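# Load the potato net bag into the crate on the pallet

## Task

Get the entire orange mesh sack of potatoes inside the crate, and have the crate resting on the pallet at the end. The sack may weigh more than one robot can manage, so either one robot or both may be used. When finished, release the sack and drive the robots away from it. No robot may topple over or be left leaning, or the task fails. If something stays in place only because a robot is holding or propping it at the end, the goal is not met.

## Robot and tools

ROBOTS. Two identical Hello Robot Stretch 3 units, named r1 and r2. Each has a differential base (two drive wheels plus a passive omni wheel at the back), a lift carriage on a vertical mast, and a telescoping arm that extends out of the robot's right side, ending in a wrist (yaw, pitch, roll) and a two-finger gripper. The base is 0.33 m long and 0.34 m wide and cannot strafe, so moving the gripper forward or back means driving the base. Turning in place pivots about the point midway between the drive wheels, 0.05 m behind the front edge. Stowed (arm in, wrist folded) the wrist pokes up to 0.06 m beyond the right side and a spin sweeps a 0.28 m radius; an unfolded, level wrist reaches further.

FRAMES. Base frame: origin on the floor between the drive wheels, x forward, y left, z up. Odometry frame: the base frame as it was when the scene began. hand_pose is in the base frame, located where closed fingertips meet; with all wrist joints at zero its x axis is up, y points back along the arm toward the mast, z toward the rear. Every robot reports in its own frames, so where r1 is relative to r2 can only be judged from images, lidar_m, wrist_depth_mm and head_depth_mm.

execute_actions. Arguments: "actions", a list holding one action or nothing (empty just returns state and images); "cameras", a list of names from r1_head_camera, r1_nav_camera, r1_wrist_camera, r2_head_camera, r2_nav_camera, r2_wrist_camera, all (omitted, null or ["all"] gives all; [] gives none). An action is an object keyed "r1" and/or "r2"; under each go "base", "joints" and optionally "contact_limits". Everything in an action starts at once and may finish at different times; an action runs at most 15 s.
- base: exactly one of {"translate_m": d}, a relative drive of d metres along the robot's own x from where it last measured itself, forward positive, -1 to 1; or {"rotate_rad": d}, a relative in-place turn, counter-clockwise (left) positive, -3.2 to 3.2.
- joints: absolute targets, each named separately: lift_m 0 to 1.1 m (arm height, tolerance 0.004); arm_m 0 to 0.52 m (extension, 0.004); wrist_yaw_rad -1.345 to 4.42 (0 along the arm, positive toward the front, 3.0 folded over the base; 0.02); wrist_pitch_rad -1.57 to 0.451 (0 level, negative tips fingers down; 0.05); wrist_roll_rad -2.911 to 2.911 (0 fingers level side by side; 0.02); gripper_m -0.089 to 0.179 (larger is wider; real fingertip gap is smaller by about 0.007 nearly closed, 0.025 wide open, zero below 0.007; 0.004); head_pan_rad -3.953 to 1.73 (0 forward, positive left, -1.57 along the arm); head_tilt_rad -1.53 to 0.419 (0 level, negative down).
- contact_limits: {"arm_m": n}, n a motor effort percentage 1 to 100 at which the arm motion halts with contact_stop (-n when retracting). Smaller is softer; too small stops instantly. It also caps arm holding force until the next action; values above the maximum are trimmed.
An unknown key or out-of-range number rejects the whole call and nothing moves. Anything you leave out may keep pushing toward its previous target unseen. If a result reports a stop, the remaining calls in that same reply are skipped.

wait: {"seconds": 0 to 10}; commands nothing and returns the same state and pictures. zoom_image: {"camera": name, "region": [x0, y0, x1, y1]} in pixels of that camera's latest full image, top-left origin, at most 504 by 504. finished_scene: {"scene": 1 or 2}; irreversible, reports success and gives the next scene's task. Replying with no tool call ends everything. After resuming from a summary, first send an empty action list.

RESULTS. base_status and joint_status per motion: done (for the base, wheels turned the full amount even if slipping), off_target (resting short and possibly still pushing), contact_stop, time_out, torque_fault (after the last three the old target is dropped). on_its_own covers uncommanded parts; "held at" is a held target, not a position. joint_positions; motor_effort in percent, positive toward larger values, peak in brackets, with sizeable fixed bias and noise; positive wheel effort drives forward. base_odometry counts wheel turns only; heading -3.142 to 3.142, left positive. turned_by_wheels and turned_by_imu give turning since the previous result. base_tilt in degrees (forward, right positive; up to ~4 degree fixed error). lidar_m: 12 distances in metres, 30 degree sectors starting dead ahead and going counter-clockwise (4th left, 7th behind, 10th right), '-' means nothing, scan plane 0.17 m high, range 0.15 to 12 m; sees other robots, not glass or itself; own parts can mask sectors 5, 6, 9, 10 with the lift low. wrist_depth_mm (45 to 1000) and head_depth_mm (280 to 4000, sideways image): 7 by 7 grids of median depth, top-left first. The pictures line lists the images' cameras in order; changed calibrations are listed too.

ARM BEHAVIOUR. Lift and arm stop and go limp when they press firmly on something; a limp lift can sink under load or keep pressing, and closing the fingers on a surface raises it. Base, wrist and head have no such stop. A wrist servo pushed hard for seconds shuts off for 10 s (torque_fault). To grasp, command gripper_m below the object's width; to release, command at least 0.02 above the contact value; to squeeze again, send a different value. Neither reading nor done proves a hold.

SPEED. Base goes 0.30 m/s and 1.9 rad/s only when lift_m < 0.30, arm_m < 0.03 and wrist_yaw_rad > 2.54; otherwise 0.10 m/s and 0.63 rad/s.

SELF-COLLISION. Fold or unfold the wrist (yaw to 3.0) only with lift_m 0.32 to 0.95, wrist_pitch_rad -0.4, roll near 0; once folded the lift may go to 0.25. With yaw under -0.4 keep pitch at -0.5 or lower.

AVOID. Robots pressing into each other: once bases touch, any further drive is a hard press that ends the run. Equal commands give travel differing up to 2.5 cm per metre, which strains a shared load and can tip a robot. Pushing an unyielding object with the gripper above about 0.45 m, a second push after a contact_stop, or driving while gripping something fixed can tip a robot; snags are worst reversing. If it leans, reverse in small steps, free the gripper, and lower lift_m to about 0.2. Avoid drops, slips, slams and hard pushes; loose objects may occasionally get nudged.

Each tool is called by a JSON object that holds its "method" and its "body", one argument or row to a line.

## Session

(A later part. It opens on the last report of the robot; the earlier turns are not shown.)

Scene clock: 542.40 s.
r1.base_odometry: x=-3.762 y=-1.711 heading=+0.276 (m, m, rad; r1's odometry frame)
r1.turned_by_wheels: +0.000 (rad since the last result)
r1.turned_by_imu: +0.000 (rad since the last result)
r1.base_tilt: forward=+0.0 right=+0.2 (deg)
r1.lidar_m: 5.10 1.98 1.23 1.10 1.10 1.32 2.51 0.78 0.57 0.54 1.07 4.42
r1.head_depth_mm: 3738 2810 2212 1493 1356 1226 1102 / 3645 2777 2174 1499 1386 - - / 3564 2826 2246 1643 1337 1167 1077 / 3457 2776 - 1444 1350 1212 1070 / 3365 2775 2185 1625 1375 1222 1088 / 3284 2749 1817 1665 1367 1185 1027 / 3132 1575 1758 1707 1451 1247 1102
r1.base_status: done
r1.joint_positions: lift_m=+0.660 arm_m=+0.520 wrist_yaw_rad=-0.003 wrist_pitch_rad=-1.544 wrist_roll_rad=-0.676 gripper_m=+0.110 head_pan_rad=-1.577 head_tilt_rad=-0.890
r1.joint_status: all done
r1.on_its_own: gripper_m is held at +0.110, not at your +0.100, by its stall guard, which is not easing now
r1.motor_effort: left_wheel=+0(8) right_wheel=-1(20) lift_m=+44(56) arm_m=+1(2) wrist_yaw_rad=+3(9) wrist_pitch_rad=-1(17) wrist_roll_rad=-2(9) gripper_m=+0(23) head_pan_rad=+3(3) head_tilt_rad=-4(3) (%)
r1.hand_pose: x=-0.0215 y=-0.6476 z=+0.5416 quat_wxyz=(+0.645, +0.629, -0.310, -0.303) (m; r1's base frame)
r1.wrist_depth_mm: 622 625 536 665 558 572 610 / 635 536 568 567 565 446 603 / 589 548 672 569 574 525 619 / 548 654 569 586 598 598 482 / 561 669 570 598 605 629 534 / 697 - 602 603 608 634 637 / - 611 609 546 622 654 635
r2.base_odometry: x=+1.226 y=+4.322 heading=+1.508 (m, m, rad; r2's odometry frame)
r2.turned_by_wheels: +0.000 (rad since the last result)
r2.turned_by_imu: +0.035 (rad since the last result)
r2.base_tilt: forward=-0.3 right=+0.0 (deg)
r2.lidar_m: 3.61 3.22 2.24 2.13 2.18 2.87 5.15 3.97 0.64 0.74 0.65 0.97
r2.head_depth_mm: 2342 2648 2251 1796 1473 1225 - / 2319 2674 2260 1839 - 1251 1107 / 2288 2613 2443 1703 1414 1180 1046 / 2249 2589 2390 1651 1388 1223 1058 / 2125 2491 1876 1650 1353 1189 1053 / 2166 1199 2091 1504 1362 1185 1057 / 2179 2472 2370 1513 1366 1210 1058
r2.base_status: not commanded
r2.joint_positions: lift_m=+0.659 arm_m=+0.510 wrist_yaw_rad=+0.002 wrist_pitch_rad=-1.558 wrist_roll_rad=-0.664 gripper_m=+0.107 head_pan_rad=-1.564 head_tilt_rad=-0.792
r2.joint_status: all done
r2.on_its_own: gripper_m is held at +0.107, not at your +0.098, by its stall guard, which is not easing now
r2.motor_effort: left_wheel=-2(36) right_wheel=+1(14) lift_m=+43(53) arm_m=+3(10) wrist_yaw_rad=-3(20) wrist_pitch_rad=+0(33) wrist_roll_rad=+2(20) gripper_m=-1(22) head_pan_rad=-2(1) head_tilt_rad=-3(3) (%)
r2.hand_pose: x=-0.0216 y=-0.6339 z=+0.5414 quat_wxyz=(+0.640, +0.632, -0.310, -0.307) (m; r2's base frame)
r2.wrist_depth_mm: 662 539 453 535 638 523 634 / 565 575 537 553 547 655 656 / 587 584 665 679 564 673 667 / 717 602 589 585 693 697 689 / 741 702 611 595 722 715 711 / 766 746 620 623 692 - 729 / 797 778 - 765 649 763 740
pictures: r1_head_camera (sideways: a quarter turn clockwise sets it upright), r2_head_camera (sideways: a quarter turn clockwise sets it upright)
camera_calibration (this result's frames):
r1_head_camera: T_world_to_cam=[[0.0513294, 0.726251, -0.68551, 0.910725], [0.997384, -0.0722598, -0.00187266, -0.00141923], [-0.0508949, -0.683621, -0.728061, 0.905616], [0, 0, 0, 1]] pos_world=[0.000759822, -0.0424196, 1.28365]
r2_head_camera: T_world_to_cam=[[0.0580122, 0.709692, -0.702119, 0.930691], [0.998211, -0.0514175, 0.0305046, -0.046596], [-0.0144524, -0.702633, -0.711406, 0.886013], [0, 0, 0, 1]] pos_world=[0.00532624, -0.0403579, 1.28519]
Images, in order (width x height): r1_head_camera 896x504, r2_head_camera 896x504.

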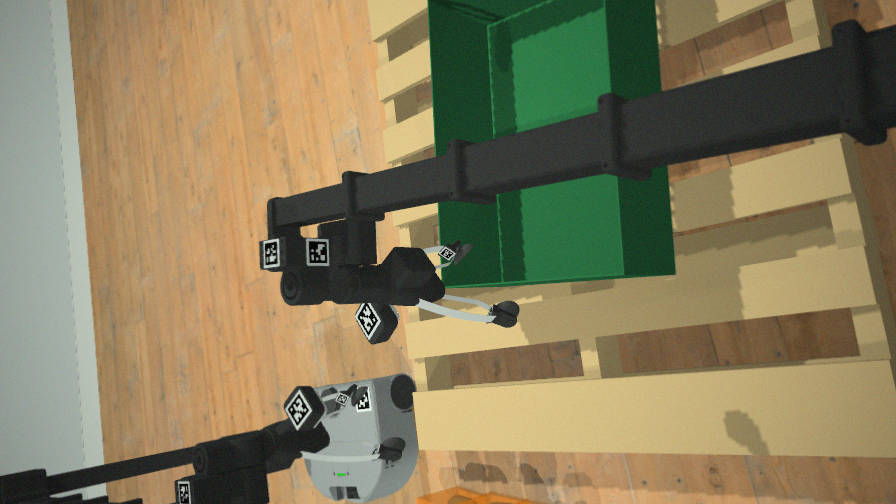

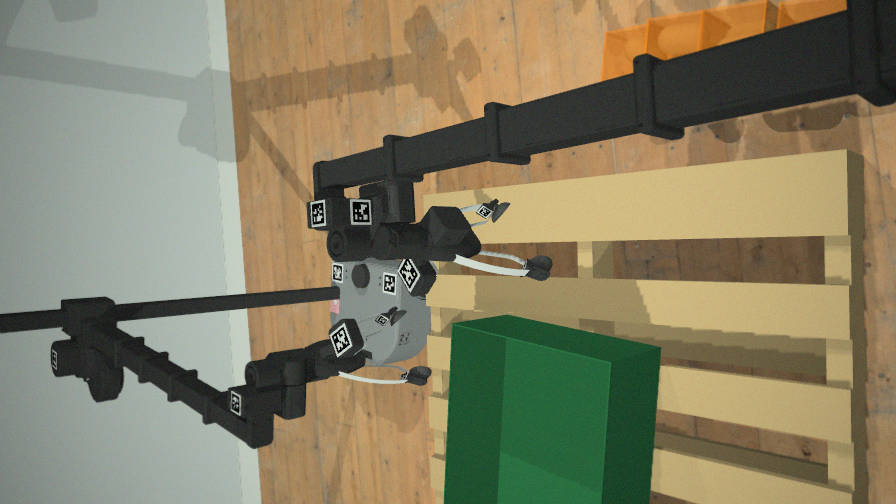

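{"method": "execute_actions", "body": {
  "actions": [
    {"r1":{"joints":{"gripper_m":0.179,"wrist_roll_rad":0,"arm_m":0.1,"head_pan_rad":-1.0}},"r2":{"joints":{"gripper_m":0.179,"wrist_roll_rad":0,"arm_m":0.1,"head_pan_rad":-2.3,"head_tilt_rad":-0.9}}}
  ],
  "cameras": ["r1_head_camera","r2_head_camera"]
}}

Scene clock: 552.60 s.
r1.base_odometry: x=-3.762 y=-1.711 heading=+0.276 (m, m, rad; r1's odometry frame)
r1.turned_by_wheels: +0.000 (rad since the last result)
r1.turned_by_imu: +0.001 (rad since the last result)
r1.base_tilt: forward=+0.1 right=+0.4 (deg)
r1.lidar_m: 5.11 1.97 1.22 1.10 1.10 1.33 2.52 0.78 0.56 0.55 1.08 4.43
r1.head_depth_mm: 1359 2620 2197 1790 1329 1225 - / 3164 2804 1886 1680 1389 1196 1085 / 3354 2769 2170 1687 1382 1253 1036 / 3458 2773 2145 1676 1462 1170 1073 / 3479 2793 2160 1761 1490 1297 1090 / 3596 2769 2151 1768 1490 1296 1142 / 3691 2752 2123 1752 1480 1288 1138
r1.base_status: not commanded
r1.joint_positions: lift_m=+0.660 arm_m=+0.100 wrist_yaw_rad=-0.001 wrist_pitch_rad=-1.546 wrist_roll_rad=-0.003 gripper_m=+0.179 head_pan_rad=-1.007 head_tilt_rad=-0.890
r1.joint_status: all done
r1.motor_effort: left_wheel=+1(1) right_wheel=-1(1) lift_m=+44(43) arm_m=-6(8) wrist_yaw_rad=+0(3) wrist_pitch_rad=-1(1) wrist_roll_rad=+1(2) gripper_m=+0(97) head_pan_rad=+4(34) head_tilt_rad=-3(4) (%)
r1.hand_pose: x=-0.0216 y=-0.2275 z=+0.5416 quat_wxyz=(+0.507, +0.494, -0.505, -0.494) (m; r1's base frame)
r1.wrist_depth_mm: 641 540 550 548 558 566 546 / 661 551 561 665 570 580 592 / 654 556 573 596 576 591 610 / 678 689 704 711 720 741 748 / 680 700 708 - 729 751 759 / - 700 716 - 762 757 774 / 717 727 737 - 784 - 782
r2.base_odometry: x=+1.226 y=+4.322 heading=+1.508 (m, m, rad; r2's odometry frame)
r2.turned_by_wheels: +0.000 (rad since the last result)
r2.turned_by_imu: +0.001 (rad since the last result)
r2.base_tilt: forward=-0.4 right=-0.2 (deg)
r2.lidar_m: 3.62 3.19 2.24 2.13 2.18 2.87 5.17 3.97 0.65 0.74 0.65 0.97
r2.head_depth_mm: 3391 2489 1974 1639 1392 1222 1113 / 3424 2485 1989 1646 1399 1223 - / 3467 2541 1987 1658 1402 1252 - / 3241 2564 2004 1667 1398 - 1127 / 2989 2560 2000 1662 1416 1069 1058 / 2743 2547 2011 1675 1481 - 1024 / 2544 2576 2025 1673 1283 1170 1025
r2.base_status: not commanded
r2.joint_positions: lift_m=+0.659 arm_m=+0.100 wrist_yaw_rad=+0.002 wrist_pitch_rad=-1.558 wrist_roll_rad=-0.006 gripper_m=+0.179 head_pan_rad=-2.293 head_tilt_rad=-0.889
r2.joint_status: all done
r2.motor_effort: left_wheel=-2(2) right_wheel=+1(1) lift_m=+44(44) arm_m=-3(5) wrist_yaw_rad=-3(3) wrist_pitch_rad=-1(1) wrist_roll_rad=+3(3) gripper_m=-1(86) head_pan_rad=-3(31) head_tilt_rad=-4(15) (%)
r2.hand_pose: x=-0.0217 y=-0.2243 z=+0.5414 quat_wxyz=(+0.505, +0.499, -0.501, -0.495) (m; r2's base frame)
r2.wrist_depth_mm: 547 549 544 541 646 532 637 / 563 562 557 556 651 640 654 / 652 590 586 683 679 664 668 / 707 724 704 708 698 697 689 / 741 733 731 737 - 708 702 / 770 765 767 745 - 734 - / 804 791 783 768 - 754 753
pictures: r1_head_camera (sideways: a quarter turn clockwise sets it upright), r2_head_camera (sideways: a quarter turn clockwise sets it upright)
camera_calibration (this result's frames):
r1_head_camera: T_world_to_cam=[[-0.348659, 0.63915, -0.68551, 0.913165], [0.878719, 0.477336, -0.00187266, -0.000695363], [0.326022, -0.603023, -0.728061, 0.903317], [0, 0, 0, 1]] pos_world=[0.024493, -0.0385959, 1.28365]
r2_head_camera: T_world_to_cam=[[0.5586, 0.538789, -0.630613, 0.83446], [0.708339, -0.705439, 0.0247304, -0.037307], [-0.431535, -0.460502, -0.775704, 0.972173], [0, 0, 0, 1]] pos_world=[-0.0201773, -0.0282282, 1.28126]
Images, in order (width x height): r1_head_camera 896x504, r2_head_camera 896x504.

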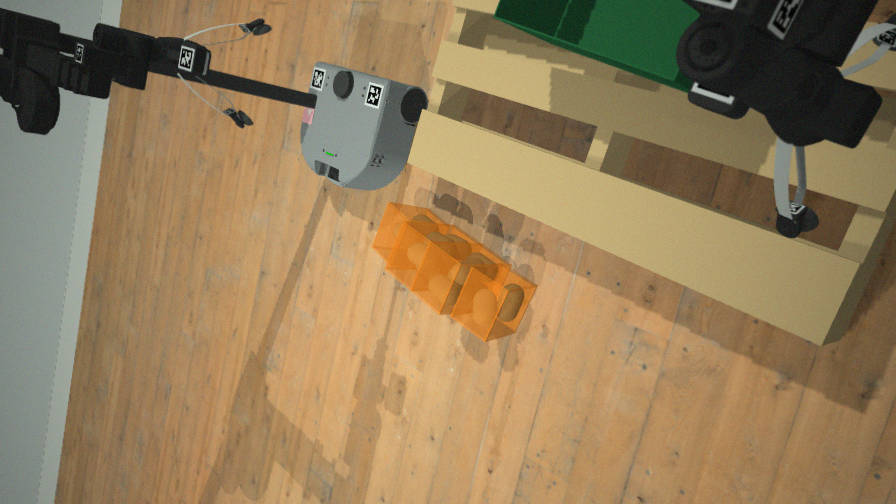

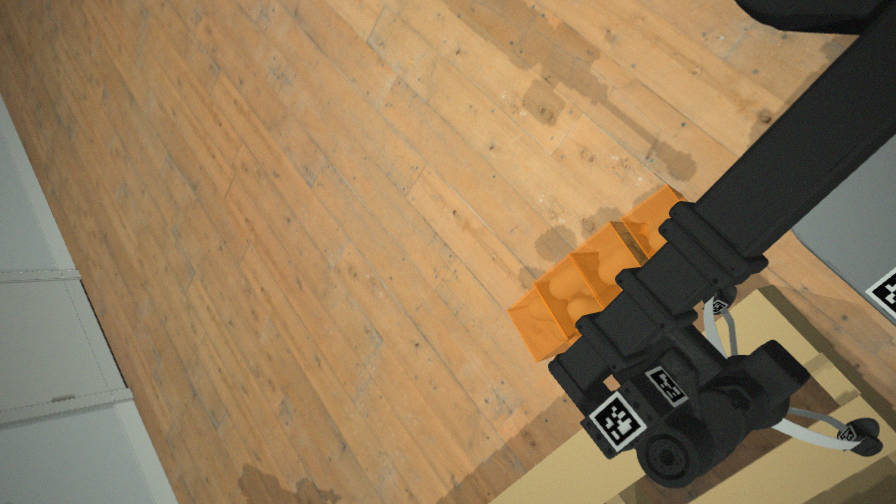

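{"method": "execute_actions", "body": {
  "actions": []
}}

Scene clock: 570.07 s.
r1.base_odometry: x=-3.762 y=-1.711 heading=+0.276 (m, m, rad; r1's odometry frame)
r1.turned_by_wheels: +0.000 (rad since the last result)
r1.turned_by_imu: +0.000 (rad since the last result)
r1.base_tilt: forward=+0.3 right=+0.2 (deg)
r1.lidar_m: 5.11 1.98 1.23 1.10 1.10 1.33 2.51 0.77 0.57 0.54 1.08 4.47
r1.head_depth_mm: 1363 2632 2192 1782 1328 1221 - / 3188 2794 1875 1699 1396 1202 1085 / 3292 2802 2162 1679 1386 1253 1035 / 3485 2791 2168 1680 1468 1171 1070 / 3506 2785 2140 1757 1490 1290 1090 / 3631 2751 2125 1757 1486 1290 1144 / 3662 2727 2131 1757 1489 1285 1144
r1.base_status: not commanded
r1.joint_positions: lift_m=+0.660 arm_m=+0.100 wrist_yaw_rad=-0.001 wrist_pitch_rad=-1.546 wrist_roll_rad=-0.003 gripper_m=+0.179 head_pan_rad=-1.007 head_tilt_rad=-0.890
r1.joint_status: all done
r1.motor_effort: left_wheel=+0(1) right_wheel=+0(1) lift_m=+43(43) arm_m=-5(8) wrist_yaw_rad=-1(3) wrist_pitch_rad=-1(1) wrist_roll_rad=+1(2) gripper_m=+1(97) head_pan_rad=+3(34) head_tilt_rad=-3(4) (%)
r1.hand_pose: x=-0.0216 y=-0.2275 z=+0.5416 quat_wxyz=(+0.507, +0.494, -0.505, -0.494) (m; r1's base frame)
r1.wrist_depth_mm: 641 538 548 555 566 572 549 / 650 549 562 660 576 582 592 / 662 562 575 596 581 594 604 / 677 687 700 713 716 738 743 / 683 704 698 - 737 751 770 / - 724 711 - 759 766 790 / 708 733 733 - 787 - 789
r2.base_odometry: x=+1.226 y=+4.322 heading=+1.508 (m, m, rad; r2's odometry frame)
r2.turned_by_wheels: +0.000 (rad since the last result)
r2.turned_by_imu: +0.001 (rad since the last result)
r2.base_tilt: forward=-0.3 right=+0.0 (deg)
r2.lidar_m: 3.62 3.20 2.25 2.13 2.17 2.87 5.16 3.98 0.64 0.74 0.65 0.97
r2.head_depth_mm: 3376 2502 1975 1638 1395 1223 1104 / 3387 2488 1984 1649 1404 1222 - / 3418 2554 2000 1646 1402 1250 - / 3269 2560 2006 1655 1392 - 1123 / 2979 2536 2005 1664 1421 1076 1064 / 2735 2552 1993 1666 1484 - 1022 / 2558 2566 2031 1673 1288 1173 1024
r2.base_status: not commanded
r2.joint_positions: lift_m=+0.659 arm_m=+0.100 wrist_yaw_rad=+0.002 wrist_pitch_rad=-1.558 wrist_roll_rad=-0.006 gripper_m=+0.179 head_pan_rad=-2.293 head_tilt_rad=-0.889
r2.joint_status: all done
r2.motor_effort: left_wheel=-3(2) right_wheel=+1(1) lift_m=+44(44) arm_m=-3(5) wrist_yaw_rad=-3(3) wrist_pitch_rad=+0(1) wrist_roll_rad=+3(3) gripper_m=+0(86) head_pan_rad=-2(31) head_tilt_rad=-5(15) (%)
r2.hand_pose: x=-0.0217 y=-0.2243 z=+0.5414 quat_wxyz=(+0.505, +0.499, -0.501, -0.495) (m; r2's base frame)
r2.wrist_depth_mm: 557 548 546 540 645 536 626 / 567 562 553 559 656 655 647 / 645 598 589 685 677 667 666 / 723 714 708 703 685 697 687 / 737 731 733 736 - 719 703 / 756 745 753 740 - 743 - / 809 792 783 790 - 756 752
pictures: r1_head_camera (sideways: a quarter turn clockwise sets it upright), r1_nav_camera (sideways: a quarter turn counterclockwise sets it upright), r1_wrist_camera, r2_head_camera (sideways: a quarter turn clockwise sets it upright), r2_nav_camera (sideways: a quarter turn counterclockwise sets it upright), r2_wrist_camera
camera_calibration (this result's frames):
r1_head_camera: T_world_to_cam=[[-0.348659, 0.63915, -0.68551, 0.913165], [0.878719, 0.477336, -0.00187266, -0.000695364], [0.326022, -0.603024, -0.728061, 0.903317], [0, 0, 0, 1]] pos_world=[0.024493, -0.0385959, 1.28365]
r1_nav_camera: T_world_to_cam=[[0.394014, -0.722416, 0.568214, -0.700211], [-0.858106, -0.51061, -0.0541477, 0.126307], [0.329253, -0.466253, -0.821097, 1.01613], [0, 0, 0, 1]] pos_world=[0.0497147, 0.0324222, 1.23905]
r1_wrist_camera: T_world_to_cam=[[-0.988015, -0.143544, 0.056754, -0.100747], [-0.13509, 0.982005, 0.131973, 0.190843], [-0.0746766, 0.122724, -0.989627, 0.72367], [0, 0, 0, 1]] pos_world=[-0.0197174, -0.290682, 0.696696]
r2_head_camera: T_world_to_cam=[[0.558601, 0.538788, -0.630613, 0.83446], [0.708338, -0.70544, 0.0247304, -0.037307], [-0.431535, -0.460501, -0.775704, 0.972173], [0, 0, 0, 1]] pos_world=[-0.0201773, -0.0282282, 1.28126]
r2_nav_camera: T_world_to_cam=[[-0.513054, -0.541604, 0.665914, -0.811059], [-0.726767, 0.686883, -0.00127904, 0.0541921], [-0.456712, -0.48462, -0.746028, 0.936521], [0, 0, 0, 1]] pos_world=[0.0509884, -0.0226398, 1.23883]
r2_wrist_camera: T_world_to_cam=[[-0.996263, 0.0852966, -0.0136083, 0.0165584], [0.0815839, 0.98099, 0.176075, 0.156557], [0.0283682, 0.174307, -0.984283, 0.739274], [0, 0, 0, 1]] pos_world=[-0.017248, -0.283854, 0.700314]
Images, in order (width x height): r1_head_camera 896x504, r1_nav_camera 672x504, r1_wrist_camera 644x364, r2_head_camera 896x504, r2_nav_camera 672x504, r2_wrist_camera 644x364.

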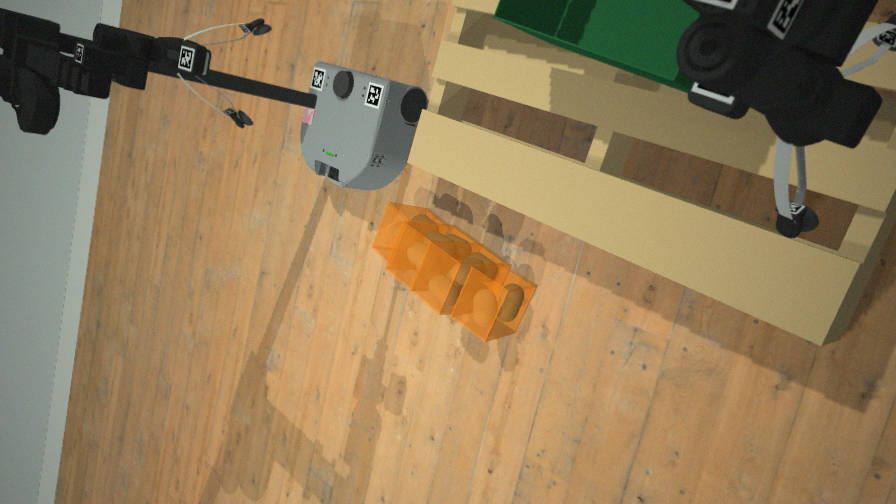

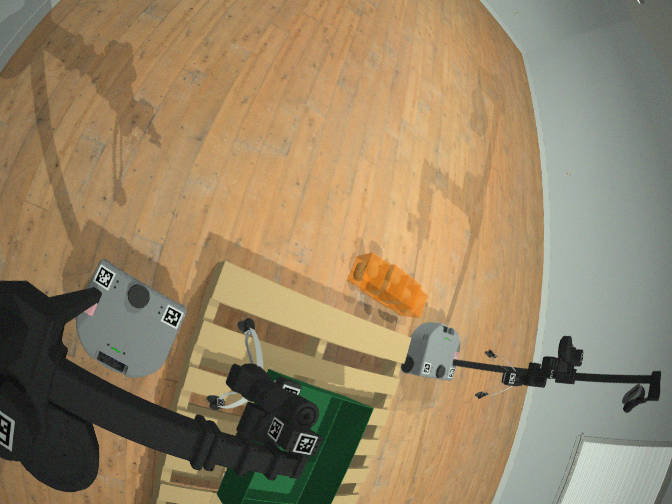

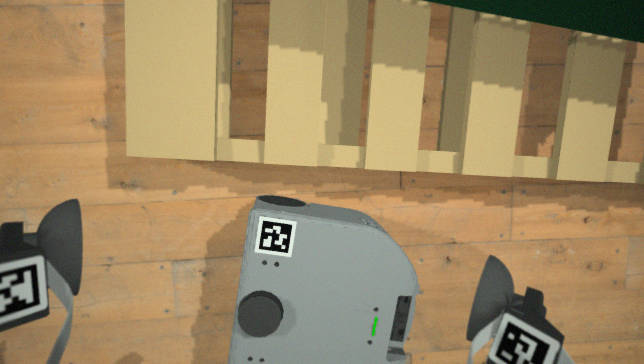

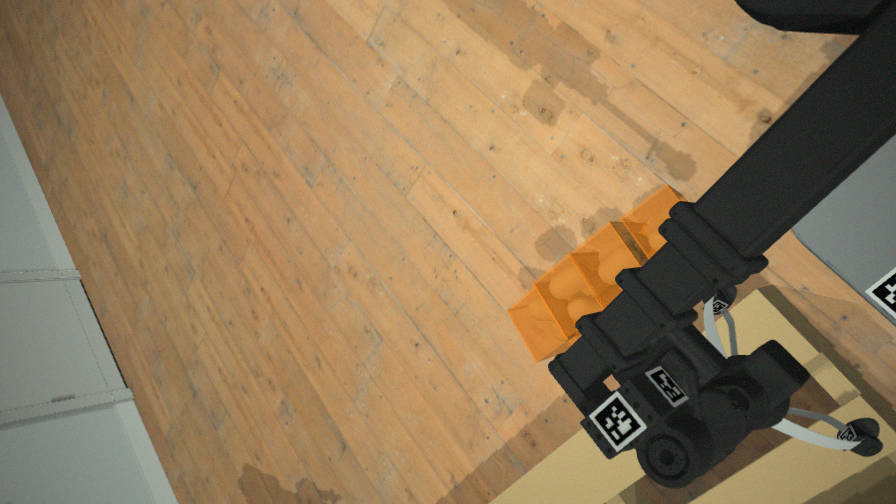

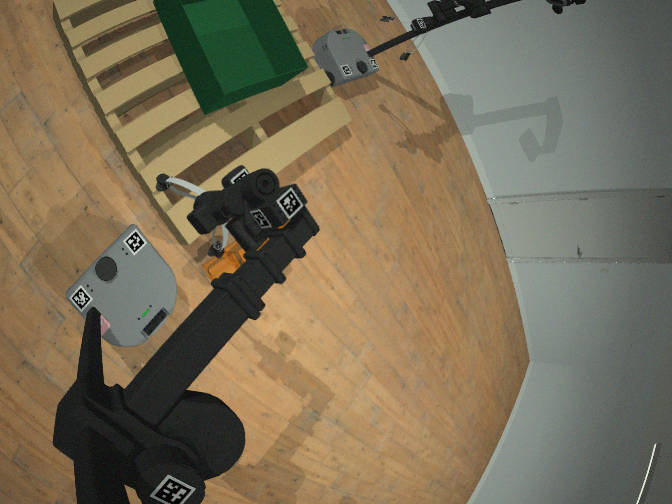

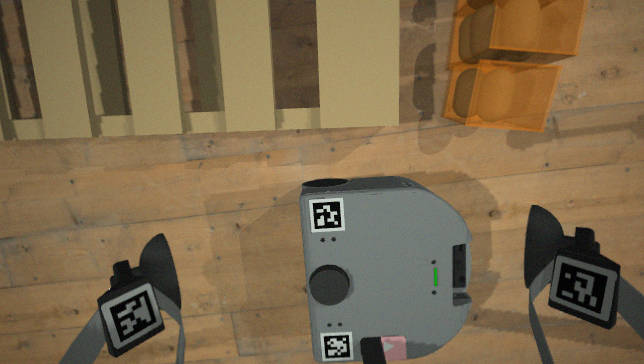

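{"method": "execute_actions", "body": {
  "actions": [
    {"r1":{"base":{"translate_m":-0.05},"joints":{"arm_m":0.0,"wrist_pitch_rad":-0.3,"gripper_m":-0.02,"lift_m":0.45,"head_pan_rad":-1.7}},"r2":{"base":{"translate_m":0.7},"joints":{"arm_m":0.0,"wrist_pitch_rad":-0.3,"gripper_m":-0.02,"lift_m":0.45,"head_pan_rad":-1.57}}}
  ],
  "cameras": ["r1_head_camera","r2_head_camera"]
}}

Scene clock: 593.13 s.
r1.base_odometry: x=-3.810 y=-1.724 heading=+0.276 (m, m, rad; r1's odometry frame)
r1.turned_by_wheels: +0.000 (rad since the last result)
r1.turned_by_imu: +0.001 (rad since the last result)
r1.base_tilt: forward=+0.1 right=+0.3 (deg)
r1.lidar_m: 5.15 1.96 1.21 1.09 1.09 1.31 2.49 0.78 0.56 0.54 1.11 4.42
r1.head_depth_mm: 3928 2819 2182 1617 1274 1226 1140 / 3763 2804 2189 1491 1352 1251 1110 / 3710 2774 2159 1475 1349 1226 1088 / 3500 1801 1923 1473 1342 1172 - / 3414 2664 2006 1469 1345 1157 1031 / 3391 2745 2146 1652 1369 1242 1121 / 3256 2737 2141 1651 1368 1158 1029
r1.base_status: done
r1.joint_positions: lift_m=+0.450 arm_m=+0.001 wrist_yaw_rad=-0.001 wrist_pitch_rad=-0.322 wrist_roll_rad=-0.003 gripper_m=-0.019 head_pan_rad=-1.693 head_tilt_rad=-0.890
r1.joint_status: all done
r1.motor_effort: left_wheel=+1(3) right_wheel=+0(4) lift_m=+25(36) arm_m=-5(7) wrist_yaw_rad=+0(1) wrist_pitch_rad=+6(9) wrist_roll_rad=+1(1) gripper_m=-11(96) head_pan_rad=-3(36) head_tilt_rad=-3(3) (%)
r1.hand_pose: x=-0.0217 y=-0.3811 z=+0.4850 quat_wxyz=(+0.699, +0.114, -0.696, -0.114) (m; r1's base frame)
r1.wrist_depth_mm: - - - - - - - / - - - - - - - / - - - - - - - / 868 997 - 767 791 - - / 817 730 807 812 834 831 - / 615 618 647 - 723 760 615 / 487 581 489 431 424 425 429
r2.base_odometry: x=+1.270 y=+5.020 heading=+1.507 (m, m, rad; r2's odometry frame)
r2.turned_by_wheels: +0.000 (rad since the last result)
r2.turned_by_imu: +0.007 (rad since the last result)
r2.base_tilt: forward=-0.3 right=-0.1 (deg)
r2.lidar_m: 2.92 2.99 2.28 2.16 2.22 2.93 5.85 1.20 0.69 0.68 2.67 3.07
r2.head_depth_mm: 2300 1408 1929 1411 1224 1143 1086 / 2205 2399 1795 1436 1242 1134 - / 2324 2539 1932 1459 1252 1205 - / 2288 2504 1986 1475 1249 1172 1109 / 2265 2452 2002 1573 1355 1138 1092 / 2233 2491 2017 1593 1285 1116 1093 / 2220 2446 2034 1671 1426 1225 1095
r2.base_status: done
r2.joint_positions: lift_m=+0.451 arm_m=+0.003 wrist_yaw_rad=+0.002 wrist_pitch_rad=-0.320 wrist_roll_rad=-0.006 gripper_m=-0.020 head_pan_rad=-1.577 head_tilt_rad=-0.889
r2.joint_status: all done
joint sent to its limit — the command would take r2.arm_m past its lower limit, so that joint was sent only as far as its limit.
r2.motor_effort: left_wheel=-4(4) right_wheel=+1(4) lift_m=+11(37) arm_m=-3(2) wrist_yaw_rad=-3(2) wrist_pitch_rad=+6(6) wrist_roll_rad=+3(3) gripper_m=-9(83) head_pan_rad=+4(34) head_tilt_rad=-5(5) (%)
r2.hand_pose: x=-0.0210 y=-0.3835 z=+0.4860 quat_wxyz=(+0.700, +0.114, -0.696, -0.112) (m; r2's base frame)
r2.wrist_depth_mm: - - - - - - - / - - - - - - - / - - - - 849 814 - / - - - 890 872 812 609 / - - 833 536 514 485 468 / 850 799 685 - 552 533 511 / 711 565 578 590 530 503 488
pictures: r1_head_camera (sideways: a quarter turn clockwise sets it upright), r2_head_camera (sideways: a quarter turn clockwise sets it upright)
camera_calibration (this result's frames):
r1_head_camera: T_world_to_cam=[[0.135103, 0.715418, -0.68551, 0.910213], [0.982302, -0.187297, -0.00187268, -0.0013272], [-0.129734, -0.673124, -0.728061, 0.906097], [0, 0, 0, 1]] pos_world=[-0.00411755, -0.0415156, 1.28365]
r2_head_camera: T_world_to_cam=[[0.0678772, 0.77324, -0.63047, 0.837268], [0.99742, -0.0674013, 0.0247191, -0.0390557], [-0.0233807, -0.630521, -0.77582, 0.969834], [0, 0, 0, 1]] pos_world=[0.00479898, -0.0385402, 1.28125]
Images, in order (width x height): r1_head_camera 896x504, r2_head_camera 896x504.

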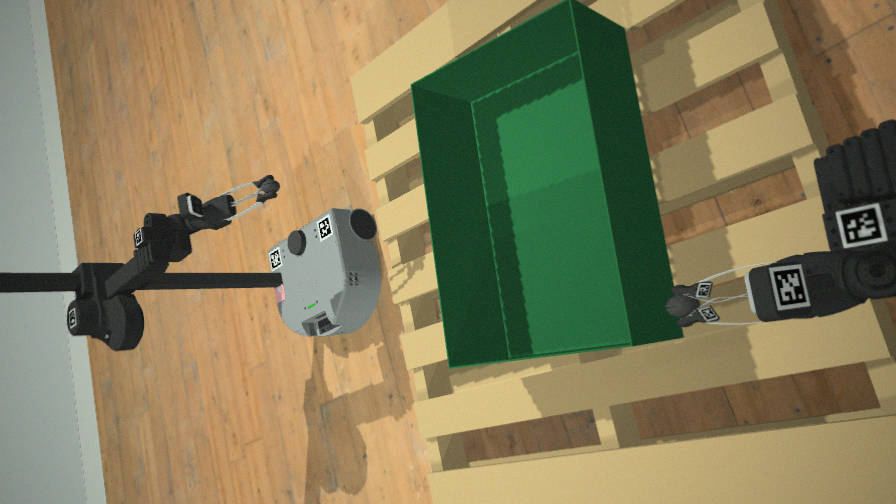

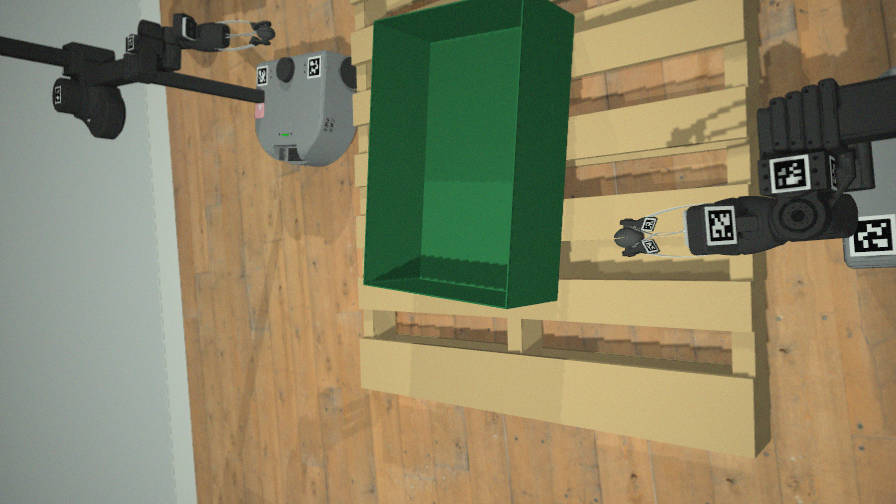

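{"method": "execute_actions", "body": {
  "actions": [
    {"r1":{"base":{"translate_m":-0.04},"joints":{"lift_m":0.25}},"r2":{"base":{"translate_m":0.05},"joints":{"lift_m":0.25}}}
  ],
  "cameras": []
}}

{"method": "execute_actions", "body": {
  "actions": [
    {"r1":{"joints":{"arm_m":0.3},"contact_limits":{"arm_m":40}},"r2":{"joints":{"arm_m":0.4},"contact_limits":{"arm_m":40}}}
  ],
  "cameras": ["r1_head_camera","r2_head_camera"]
}}

Scene clock: 599.83 s.
r1.base_odometry: x=-3.849 y=-1.735 heading=+0.276 (m, m, rad; r1's odometry frame)
r1.turned_by_wheels: +0.000 (rad since the last result)
r1.turned_by_imu: +0.000 (rad since the last result)
r1.base_tilt: forward=+0.0 right=+0.3 (deg)
r1.lidar_m: 5.19 1.94 1.21 1.08 1.09 1.31 2.47 3.59 0.57 0.54 1.13 4.44
r1.head_depth_mm: 3953 2817 2188 1611 1289 1245 1140 / 3870 2799 2191 1491 1346 1237 1110 / 3658 2821 2106 1487 1355 1197 1115 / 3541 2505 1896 1478 1344 1198 1072 / 3500 2456 2010 1472 1343 1181 1058 / 3375 2755 2151 1643 1342 1188 1082 / 3244 2697 2130 1661 1401 1208 1047
r1.base_status: done
r1.joint_positions: lift_m=+0.250 arm_m=+0.001 wrist_yaw_rad=-0.001 wrist_pitch_rad=-0.322 wrist_roll_rad=-0.003 gripper_m=-0.019 head_pan_rad=-1.693 head_tilt_rad=-0.890
r1.joint_status: all done
r1.motor_effort: left_wheel=+1(5) right_wheel=+0(4) lift_m=+24(25) arm_m=-5(6) wrist_yaw_rad=+0(1) wrist_pitch_rad=+6(6) wrist_roll_rad=+1(1) gripper_m=-11(11) head_pan_rad=-3(3) head_tilt_rad=-3(3) (%)
r1.hand_pose: x=-0.0217 y=-0.3812 z=+0.2852 quat_wxyz=(+0.699, +0.113, -0.697, -0.114) (m; r1's base frame)
r1.wrist_depth_mm: - - - - - - - / - - 988 680 696 - - / 739 739 307 305 310 709 634 / 473 542 330 325 326 324 324 / 409 440 356 345 351 353 353 / 448 339 385 - 382 387 387 / 379 293 419 309 457 370 399
r2.base_odometry: x=+1.273 y=+5.070 heading=+1.507 (m, m, rad; r2's odometry frame)
r2.turned_by_wheels: +0.000 (rad since the last result)
r2.turned_by_imu: +0.001 (rad since the last result)
r2.base_tilt: forward=-0.4 right=-0.1 (deg)
r2.lidar_m: 2.87 2.94 2.28 2.16 2.22 2.94 5.90 1.25 0.69 0.69 2.68 3.02
r2.head_depth_mm: 2317 2391 1725 1429 1234 1162 1083 / 2327 1662 1791 1449 1239 1145 1102 / 2310 2515 1944 1460 1243 1130 - / 2284 2491 1997 1456 1298 1167 1108 / 2247 2461 2012 1583 1344 1157 1094 / 2225 2466 2006 1626 1328 1112 1093 / 2210 2461 2025 1680 1426 1247 1094
r2.base_status: done
r2.joint_positions: lift_m=+0.251 arm_m=+0.003 wrist_yaw_rad=+0.002 wrist_pitch_rad=-0.319 wrist_roll_rad=-0.006 gripper_m=-0.020 head_pan_rad=-1.577 head_tilt_rad=-0.889
r2.joint_status: all done
r2.motor_effort: left_wheel=-3(5) right_wheel=+1(5) lift_m=+10(12) arm_m=-3(2) wrist_yaw_rad=-3(2) wrist_pitch_rad=+6(6) wrist_roll_rad=+3(3) gripper_m=-9(9) head_pan_rad=+4(3) head_tilt_rad=-5(5) (%)
r2.hand_pose: x=-0.0210 y=-0.3836 z=+0.2861 quat_wxyz=(+0.700, +0.114, -0.696, -0.112) (m; r2's base frame)
r2.wrist_depth_mm: - - - - - 905 686 / - - - 441 416 396 380 / - - - 460 438 422 402 / - 911 647 506 475 455 433 / 723 494 527 465 433 518 412 / 573 380 495 - 352 458 324 / 327 329 422 310 382 368 292
pictures: none
No camera images: the call's "cameras" was empty. Leave "cameras" out to get every camera's image.

Scene clock: 603.97 s.
r1.base_odometry: x=-3.849 y=-1.735 heading=+0.276 (m, m, rad; r1's odometry frame)
r1.turned_by_wheels: +0.000 (rad since the last result)
r1.turned_by_imu: +0.001 (rad since the last result)
r1.base_tilt: forward=+0.1 right=+0.3 (deg)
r1.lidar_m: 5.16 1.94 1.21 1.08 1.08 1.30 2.46 3.57 0.57 0.62 1.13 4.46
r1.head_depth_mm: 3985 2798 2182 1613 1397 1238 1139 / 3790 2823 2197 1437 1360 1162 1114 / 3736 2817 1886 1487 1347 1172 1103 / 3520 2570 1885 1509 1345 1153 1068 / 3482 2486 2014 1496 1378 1251 1070 / 3356 2762 2131 1649 1338 1187 1081 / 3275 2692 2134 1670 1391 1204 1043
r1.base_status: not commanded
r1.joint_positions: lift_m=+0.250 arm_m=+0.299 wrist_yaw_rad=+0.022 wrist_pitch_rad=-0.333 wrist_roll_rad=-0.003 gripper_m=-0.019 head_pan_rad=-1.693 head_tilt_rad=-0.891
r1.joint_status: all done
r1.on_its_own: wrist_yaw_rad is at rest, and its effort (-22) is outside its rest range (-12 to +12)
r1.motor_effort: left_wheel=+8(13) right_wheel=-9(20) lift_m=+25(25) arm_m=+8(12) wrist_yaw_rad=-22(53) wrist_pitch_rad=+9(10) wrist_roll_rad=+1(1) gripper_m=-13(16) head_pan_rad=-3(3) head_tilt_rad=-3(4) (%)
r1.contact_limits: arm_m 40 (drawing in: default 27, maximum 45; extending or still: default 38, maximum 61)
r1.hand_pose: x=-0.0164 y=-0.6786 z=+0.2825 quat_wxyz=(+0.700, +0.125, -0.695, -0.110) (m; r1's base frame)
r1.wrist_depth_mm: - - - - - - 478 / - - - - - - 497 / 671 639 268 410 535 467 451 / 470 619 207 180 573 486 413 / 497 383 231 162 148 493 431 / 427 324 - 164 143 126 429 / 275 288 265 200 150 125 110
r2.base_odometry: x=+1.273 y=+5.070 heading=+1.508 (m, m, rad; r2's odometry frame)
r2.turned_by_wheels: +0.000 (rad since the last result)
r2.turned_by_imu: +0.001 (rad since the last result)
r2.base_tilt: forward=-0.3 right=+0.0 (deg)
r2.lidar_m: 2.87 2.94 2.28 2.16 2.22 2.93 5.89 1.25 0.58 0.66 2.67 3.02
r2.head_depth_mm: 2306 2374 1644 1369 1294 1159 1087 / 2358 1664 1780 1423 1202 1151 1101 / 2317 2496 1948 1476 1222 1129 1121 / 2270 2475 2012 1451 1309 1155 1107 / 2261 2454 2014 1533 1333 1159 1090 / 2240 2463 2007 1624 1334 1123 1095 / 2213 2463 2031 1674 1424 1240 1099
r2.base_status: not commanded
r2.joint_positions: lift_m=+0.251 arm_m=+0.400 wrist_yaw_rad=+0.066 wrist_pitch_rad=-0.340 wrist_roll_rad=-0.004 gripper_m=-0.020 head_pan_rad=-1.577 head_tilt_rad=-0.890
r2.joint_status: all done
r2.on_its_own: wrist_yaw_rad is held at +0.052, not at your +0.000, by its stall guard, which is not easing now; wrist_yaw_rad is at rest, and its effort (-17) is outside its rest range (-12 to +12)
r2.motor_effort: left_wheel=+6(13) right_wheel=-7(14) lift_m=+10(11) arm_m=+7(11) wrist_yaw_rad=-17(43) wrist_pitch_rad=+12(14) wrist_roll_rad=+2(3) gripper_m=-11(13) head_pan_rad=+4(3) head_tilt_rad=-4(5) (%)
r2.contact_limits: arm_m 40 (drawing in: default 25, maximum 41; extending or still: default 35, maximum 57)
r2.hand_pose: x=-0.0061 y=-0.7775 z=+0.2814 quat_wxyz=(+0.702, +0.143, -0.691, -0.097) (m; r2's base frame)
r2.wrist_depth_mm: - - - - - - - / - - - - 442 452 379 / - - 308 345 472 483 398 / 930 881 516 199 163 467 414 / 683 639 441 243 149 120 364 / 552 370 464 - 152 124 98 / 337 308 320 281 197 133 104
pictures: r1_head_camera (sideways: a quarter turn clockwise sets it upright), r2_head_camera (sideways: a quarter turn clockwise sets it upright)
camera_calibration (this result's frames):
r1_head_camera: T_world_to_cam=[[0.135364, 0.715649, -0.685218, 0.909831], [0.982242, -0.187608, -0.00189932, -0.00129216], [-0.129912, -0.672793, -0.728336, 0.906456], [0, 0, 0, 1]] pos_world=[-0.00412985, -0.041505, 1.28363]
r2_head_camera: T_world_to_cam=[[0.0677489, 0.773804, -0.629791, 0.836384], [0.997431, -0.0672531, 0.0246654, -0.0389859], [-0.0232692, -0.629844, -0.776373, 0.970552], [0, 0, 0, 1]] pos_world=[0.00480565, -0.0385223, 1.28122]
Images, in order (width x height): r1_head_camera 896x504, r2_head_camera 896x504.

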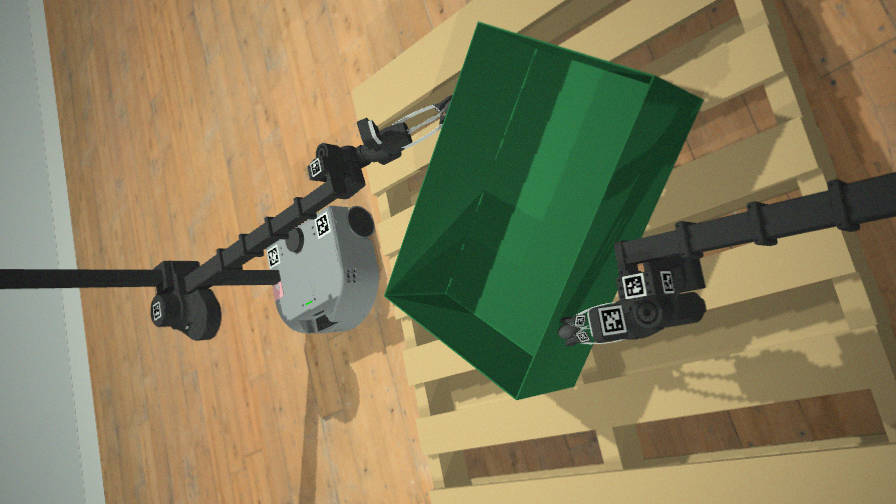

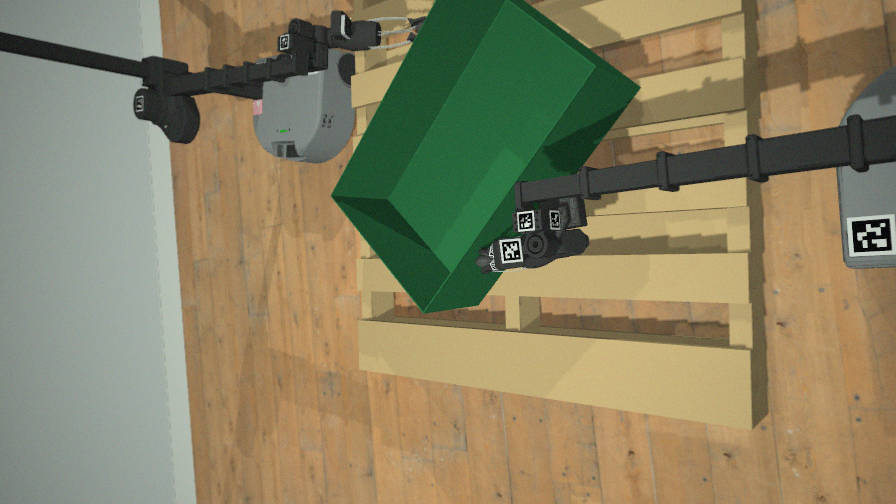

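{"method": "execute_actions", "body": {
  "actions": [
    {"r1":{"base":{"translate_m":0.04},"joints":{"arm_m":0.5},"contact_limits":{"arm_m":40}},"r2":{"base":{"translate_m":0.04},"joints":{"arm_m":0.5},"contact_limits":{"arm_m":40}}}
  ],
  "cameras": ["r1_head_camera","r2_head_camera"]
}}

Scene clock: 609.03 s.
r1.base_odometry: x=-3.810 y=-1.724 heading=+0.276 (m, m, rad; r1's odometry frame)
r1.turned_by_wheels: +0.000 (rad since the last result)
r1.turned_by_imu: +0.001 (rad since the last result)
r1.base_tilt: forward=+0.0 right=+0.3 (deg)
r1.lidar_m: 5.15 1.96 1.21 1.09 1.09 1.31 2.50 0.89 0.53 0.67 1.11 4.46
r1.head_depth_mm: 3972 2826 2216 1572 1316 1222 1137 / 3815 2820 2186 1428 1351 1236 1112 / 3709 2777 1910 1522 1353 1183 1113 / 3481 1783 1971 1524 1290 1192 1086 / 3431 2622 2093 1492 1374 1233 1045 / 3311 2776 2143 1664 1367 1237 1121 / 3299 2758 2142 1651 1352 1164 1029
r1.base_status: done
r1.joint_positions: lift_m=+0.250 arm_m=+0.499 wrist_yaw_rad=+0.019 wrist_pitch_rad=-0.337 wrist_roll_rad=-0.002 gripper_m=-0.019 head_pan_rad=-1.693 head_tilt_rad=-0.891
r1.joint_status: all done
r1.on_its_own: wrist_yaw_rad is at rest, and its effort (-21) is outside its rest range (-12 to +12)
r1.motor_effort: left_wheel=+8(12) right_wheel=-10(10) lift_m=+25(25) arm_m=+8(7) wrist_yaw_rad=-21(22) wrist_pitch_rad=+10(12) wrist_roll_rad=+1(1) gripper_m=-13(13) head_pan_rad=-3(3) head_tilt_rad=-4(3) (%)
r1.contact_limits: arm_m 40 (drawing in: default 27, maximum 45; extending or still: default 38, maximum 61)
r1.hand_pose: x=-0.0170 y=-0.8782 z=+0.2816 quat_wxyz=(+0.699, +0.126, -0.695, -0.112) (m; r1's base frame)
r1.wrist_depth_mm: - - - - - 927 555 / - - - - - - - / 853 945 - 238 286 361 - / 457 524 556 200 294 372 405 / 413 423 571 165 327 444 408 / 442 330 - 151 126 421 412 / 325 287 400 204 122 103 368
r2.base_odometry: x=+1.276 y=+5.110 heading=+1.508 (m, m, rad; r2's odometry frame)
r2.turned_by_wheels: +0.000 (rad since the last result)
r2.turned_by_imu: +0.001 (rad since the last result)
r2.base_tilt: forward=-0.4 right=+0.0 (deg)
r2.lidar_m: 2.83 2.91 2.28 2.17 2.23 2.94 5.96 1.28 0.50 0.59 2.67 2.98
r2.head_depth_mm: 2308 1879 1737 1374 1296 1157 1089 / 2351 2335 1797 1440 1259 1161 1106 / 2308 2509 1975 1494 1292 1192 1113 / 2274 2475 1998 1480 1311 1136 1109 / 2285 2447 2006 1540 1341 1151 1094 / 2216 2480 2014 1667 1371 1155 1095 / 2203 2417 2033 1673 1420 1240 1099
r2.base_status: done
r2.joint_positions: lift_m=+0.251 arm_m=+0.500 wrist_yaw_rad=+0.063 wrist_pitch_rad=-0.322 wrist_roll_rad=-0.004 gripper_m=-0.020 head_pan_rad=-1.577 head_tilt_rad=-0.890
r2.joint_status: all done
r2.on_its_own: wrist_yaw_rad is held at +0.052, not at your +0.000, by its stall guard, which is not easing now; wrist_yaw_rad is at rest, and its effort (-13) is outside its rest range (-12 to +12)
r2.motor_effort: left_wheel=+4(13) right_wheel=-4(6) lift_m=+11(10) arm_m=+4(7) wrist_yaw_rad=-13(17) wrist_pitch_rad=+6(12) wrist_roll_rad=+2(2) gripper_m=-10(11) head_pan_rad=+3(4) head_tilt_rad=-4(4) (%)
r2.contact_limits: arm_m 40 (drawing in: default 25, maximum 41; extending or still: default 35, maximum 57)
r2.hand_pose: x=-0.0067 y=-0.8797 z=+0.2857 quat_wxyz=(+0.703, +0.136, -0.692, -0.091) (m; r2's base frame)
r2.wrist_depth_mm: - - - - - - - / - - - - - 340 364 / - - - 293 314 349 389 / 990 913 626 298 337 387 415 / 717 676 453 613 142 389 374 / 566 409 379 - 129 112 314 / 469 314 316 313 184 96 265
pictures: r1_head_camera (sideways: a quarter turn clockwise sets it upright), r2_head_camera (sideways: a quarter turn clockwise sets it upright)
camera_calibration (this result's frames):
r1_head_camera: T_world_to_cam=[[0.135364, 0.715649, -0.685218, 0.909831], [0.982242, -0.187608, -0.00189932, -0.00129216], [-0.129912, -0.672793, -0.728336, 0.906456], [0, 0, 0, 1]] pos_world=[-0.00412985, -0.041505, 1.28363]
r2_head_camera: T_world_to_cam=[[0.067747, 0.773805, -0.629791, 0.836384], [0.997431, -0.0672507, 0.0246654, -0.0389859], [-0.0232677, -0.629844, -0.776373, 0.970552], [0, 0, 0, 1]] pos_world=[0.00480574, -0.0385223, 1.28122]
Images, in order (width x height): r1_head_camera 896x504, r2_head_camera 896x504.

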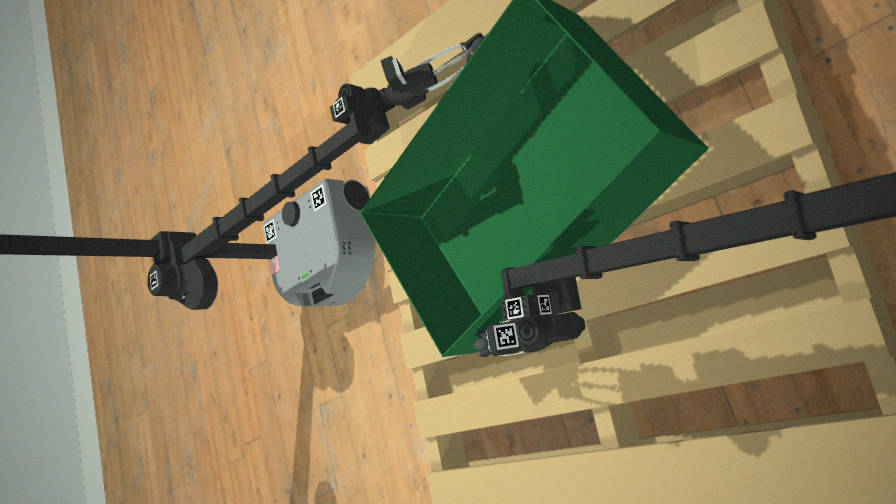

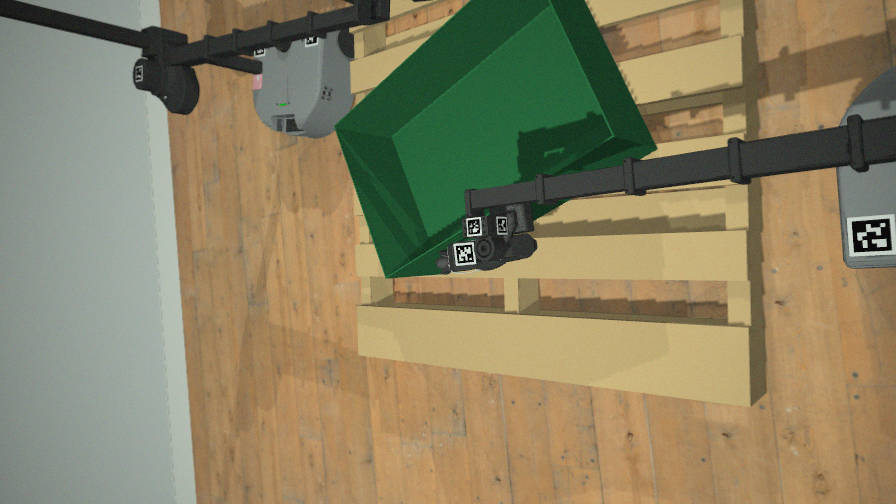

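{"method": "execute_actions", "body": {
  "actions": [
    {"r1":{"base":{"translate_m":0.11}},"r2":{"base":{"translate_m":0.11}}}
  ],
  "cameras": ["r1_head_camera","r2_head_camera"]
}}

Scene clock: 613.63 s.
r1.base_odometry: x=-3.705 y=-1.694 heading=+0.276 (m, m, rad; r1's odometry frame)
r1.turned_by_wheels: +0.000 (rad since the last result)
r1.turned_by_imu: +0.001 (rad since the last result)
r1.base_tilt: forward=+0.1 right=+0.4 (deg)
r1.lidar_m: 5.04 2.00 1.24 1.11 1.11 1.34 2.55 0.67 0.60 0.81 1.04 4.42
r1.head_depth_mm: 3938 2828 1864 1466 1362 1222 1132 / 3785 2781 2018 1518 1350 1189 1115 / 3581 2027 1958 1560 1279 1195 1091 / 3496 2790 2098 1493 1342 1223 1050 / 3440 2745 2147 1694 1315 1239 1126 / 3352 2775 2145 1661 1394 1165 1029 / 3254 2731 2142 1628 1404 1237 1116
r1.base_status: done
r1.joint_positions: lift_m=+0.250 arm_m=+0.500 wrist_yaw_rad=+0.002 wrist_pitch_rad=-0.323 wrist_roll_rad=-0.002 gripper_m=-0.019 head_pan_rad=-1.693 head_tilt_rad=-0.891
r1.joint_status: not commanded
r1.motor_effort: left_wheel=+1(14) right_wheel=+0(8) lift_m=+25(25) arm_m=+5(8) wrist_yaw_rad=-2(21) wrist_pitch_rad=+7(11) wrist_roll_rad=+1(0) gripper_m=-11(13) head_pan_rad=-3(3) head_tilt_rad=-3(4) (%)
r1.hand_pose: x=-0.0210 y=-0.8799 z=+0.2848 quat_wxyz=(+0.699, +0.115, -0.697, -0.113) (m; r1's base frame)
r1.wrist_depth_mm: - - - - - 931 793 / - - - - - - - / 907 - - - - - - / 663 511 798 908 942 263 374 / 379 427 493 558 246 186 449 / 318 458 512 - 250 189 152 / 278 405 296 421 253 190 153
r2.base_odometry: x=+1.283 y=+5.220 heading=+1.508 (m, m, rad; r2's odometry frame)
r2.turned_by_wheels: +0.000 (rad since the last result)
r2.turned_by_imu: +0.001 (rad since the last result)
r2.base_tilt: forward=-0.3 right=-0.1 (deg)
r2.lidar_m: 2.72 2.78 2.29 2.17 2.23 2.95 6.06 0.79 0.55 0.76 2.66 2.86
r2.head_depth_mm: 2343 2376 1777 1408 1258 1145 1077 / 2336 2513 1972 1473 1202 1149 1108 / 2299 2512 1998 1451 1311 1147 1113 / 2281 2466 1994 1577 1327 1164 1105 / 2252 2425 2005 1593 1337 1149 1090 / 2226 2439 2025 1660 1426 1238 1096 / 2201 2457 2030 1661 1429 1241 1095
r2.base_status: done
r2.joint_positions: lift_m=+0.251 arm_m=+0.500 wrist_yaw_rad=+0.055 wrist_pitch_rad=-0.321 wrist_roll_rad=-0.004 gripper_m=-0.020 head_pan_rad=-1.577 head_tilt_rad=-0.890
r2.joint_status: not commanded
r2.on_its_own: wrist_yaw_rad is held at +0.052, not at your +0.000, by its stall guard, which is not easing now
r2.motor_effort: left_wheel=-3(8) right_wheel=+1(4) lift_m=+11(10) arm_m=+4(4) wrist_yaw_rad=-3(13) wrist_pitch_rad=+6(7) wrist_roll_rad=+2(2) gripper_m=-9(10) head_pan_rad=+4(3) head_tilt_rad=-4(5) (%)
r2.hand_pose: x=-0.0087 y=-0.8799 z=+0.2858 quat_wxyz=(+0.703, +0.132, -0.693, -0.094) (m; r2's base frame)
r2.wrist_depth_mm: - - - - - - - / - - - - - - 321 / - - - - - 231 339 / 973 907 854 574 527 213 159 / 718 690 629 459 361 224 162 / 562 550 383 - 322 235 169 / 469 459 309 303 408 243 175
pictures: r1_head_camera (sideways: a quarter turn clockwise sets it upright), r2_head_camera (sideways: a quarter turn clockwise sets it upright)
camera_calibration (this result's frames):
r1_head_camera: T_world_to_cam=[[0.135364, 0.715649, -0.685218, 0.909831], [0.982242, -0.187608, -0.00189931, -0.00129216], [-0.129912, -0.672793, -0.728336, 0.906456], [0, 0, 0, 1]] pos_world=[-0.00412984, -0.041505, 1.28363]
r2_head_camera: T_world_to_cam=[[0.0677469, 0.773805, -0.629791, 0.836384], [0.997431, -0.0672506, 0.0246654, -0.0389859], [-0.0232676, -0.629844, -0.776373, 0.970552], [0, 0, 0, 1]] pos_world=[0.00480575, -0.0385223, 1.28122]
Images, in order (width x height): r1_head_camera 896x504, r2_head_camera 896x504.

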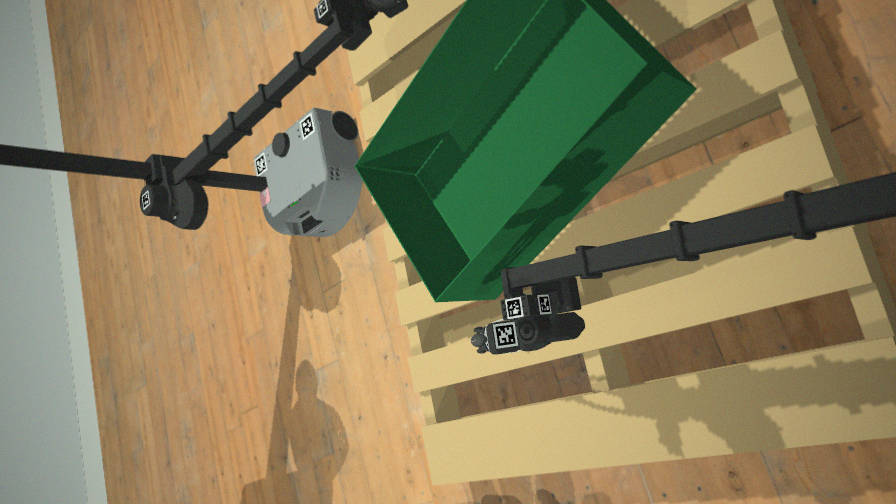

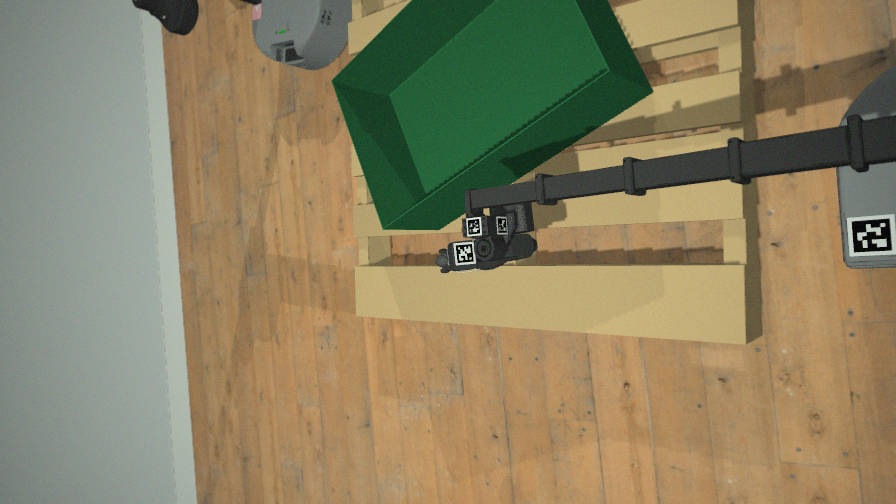

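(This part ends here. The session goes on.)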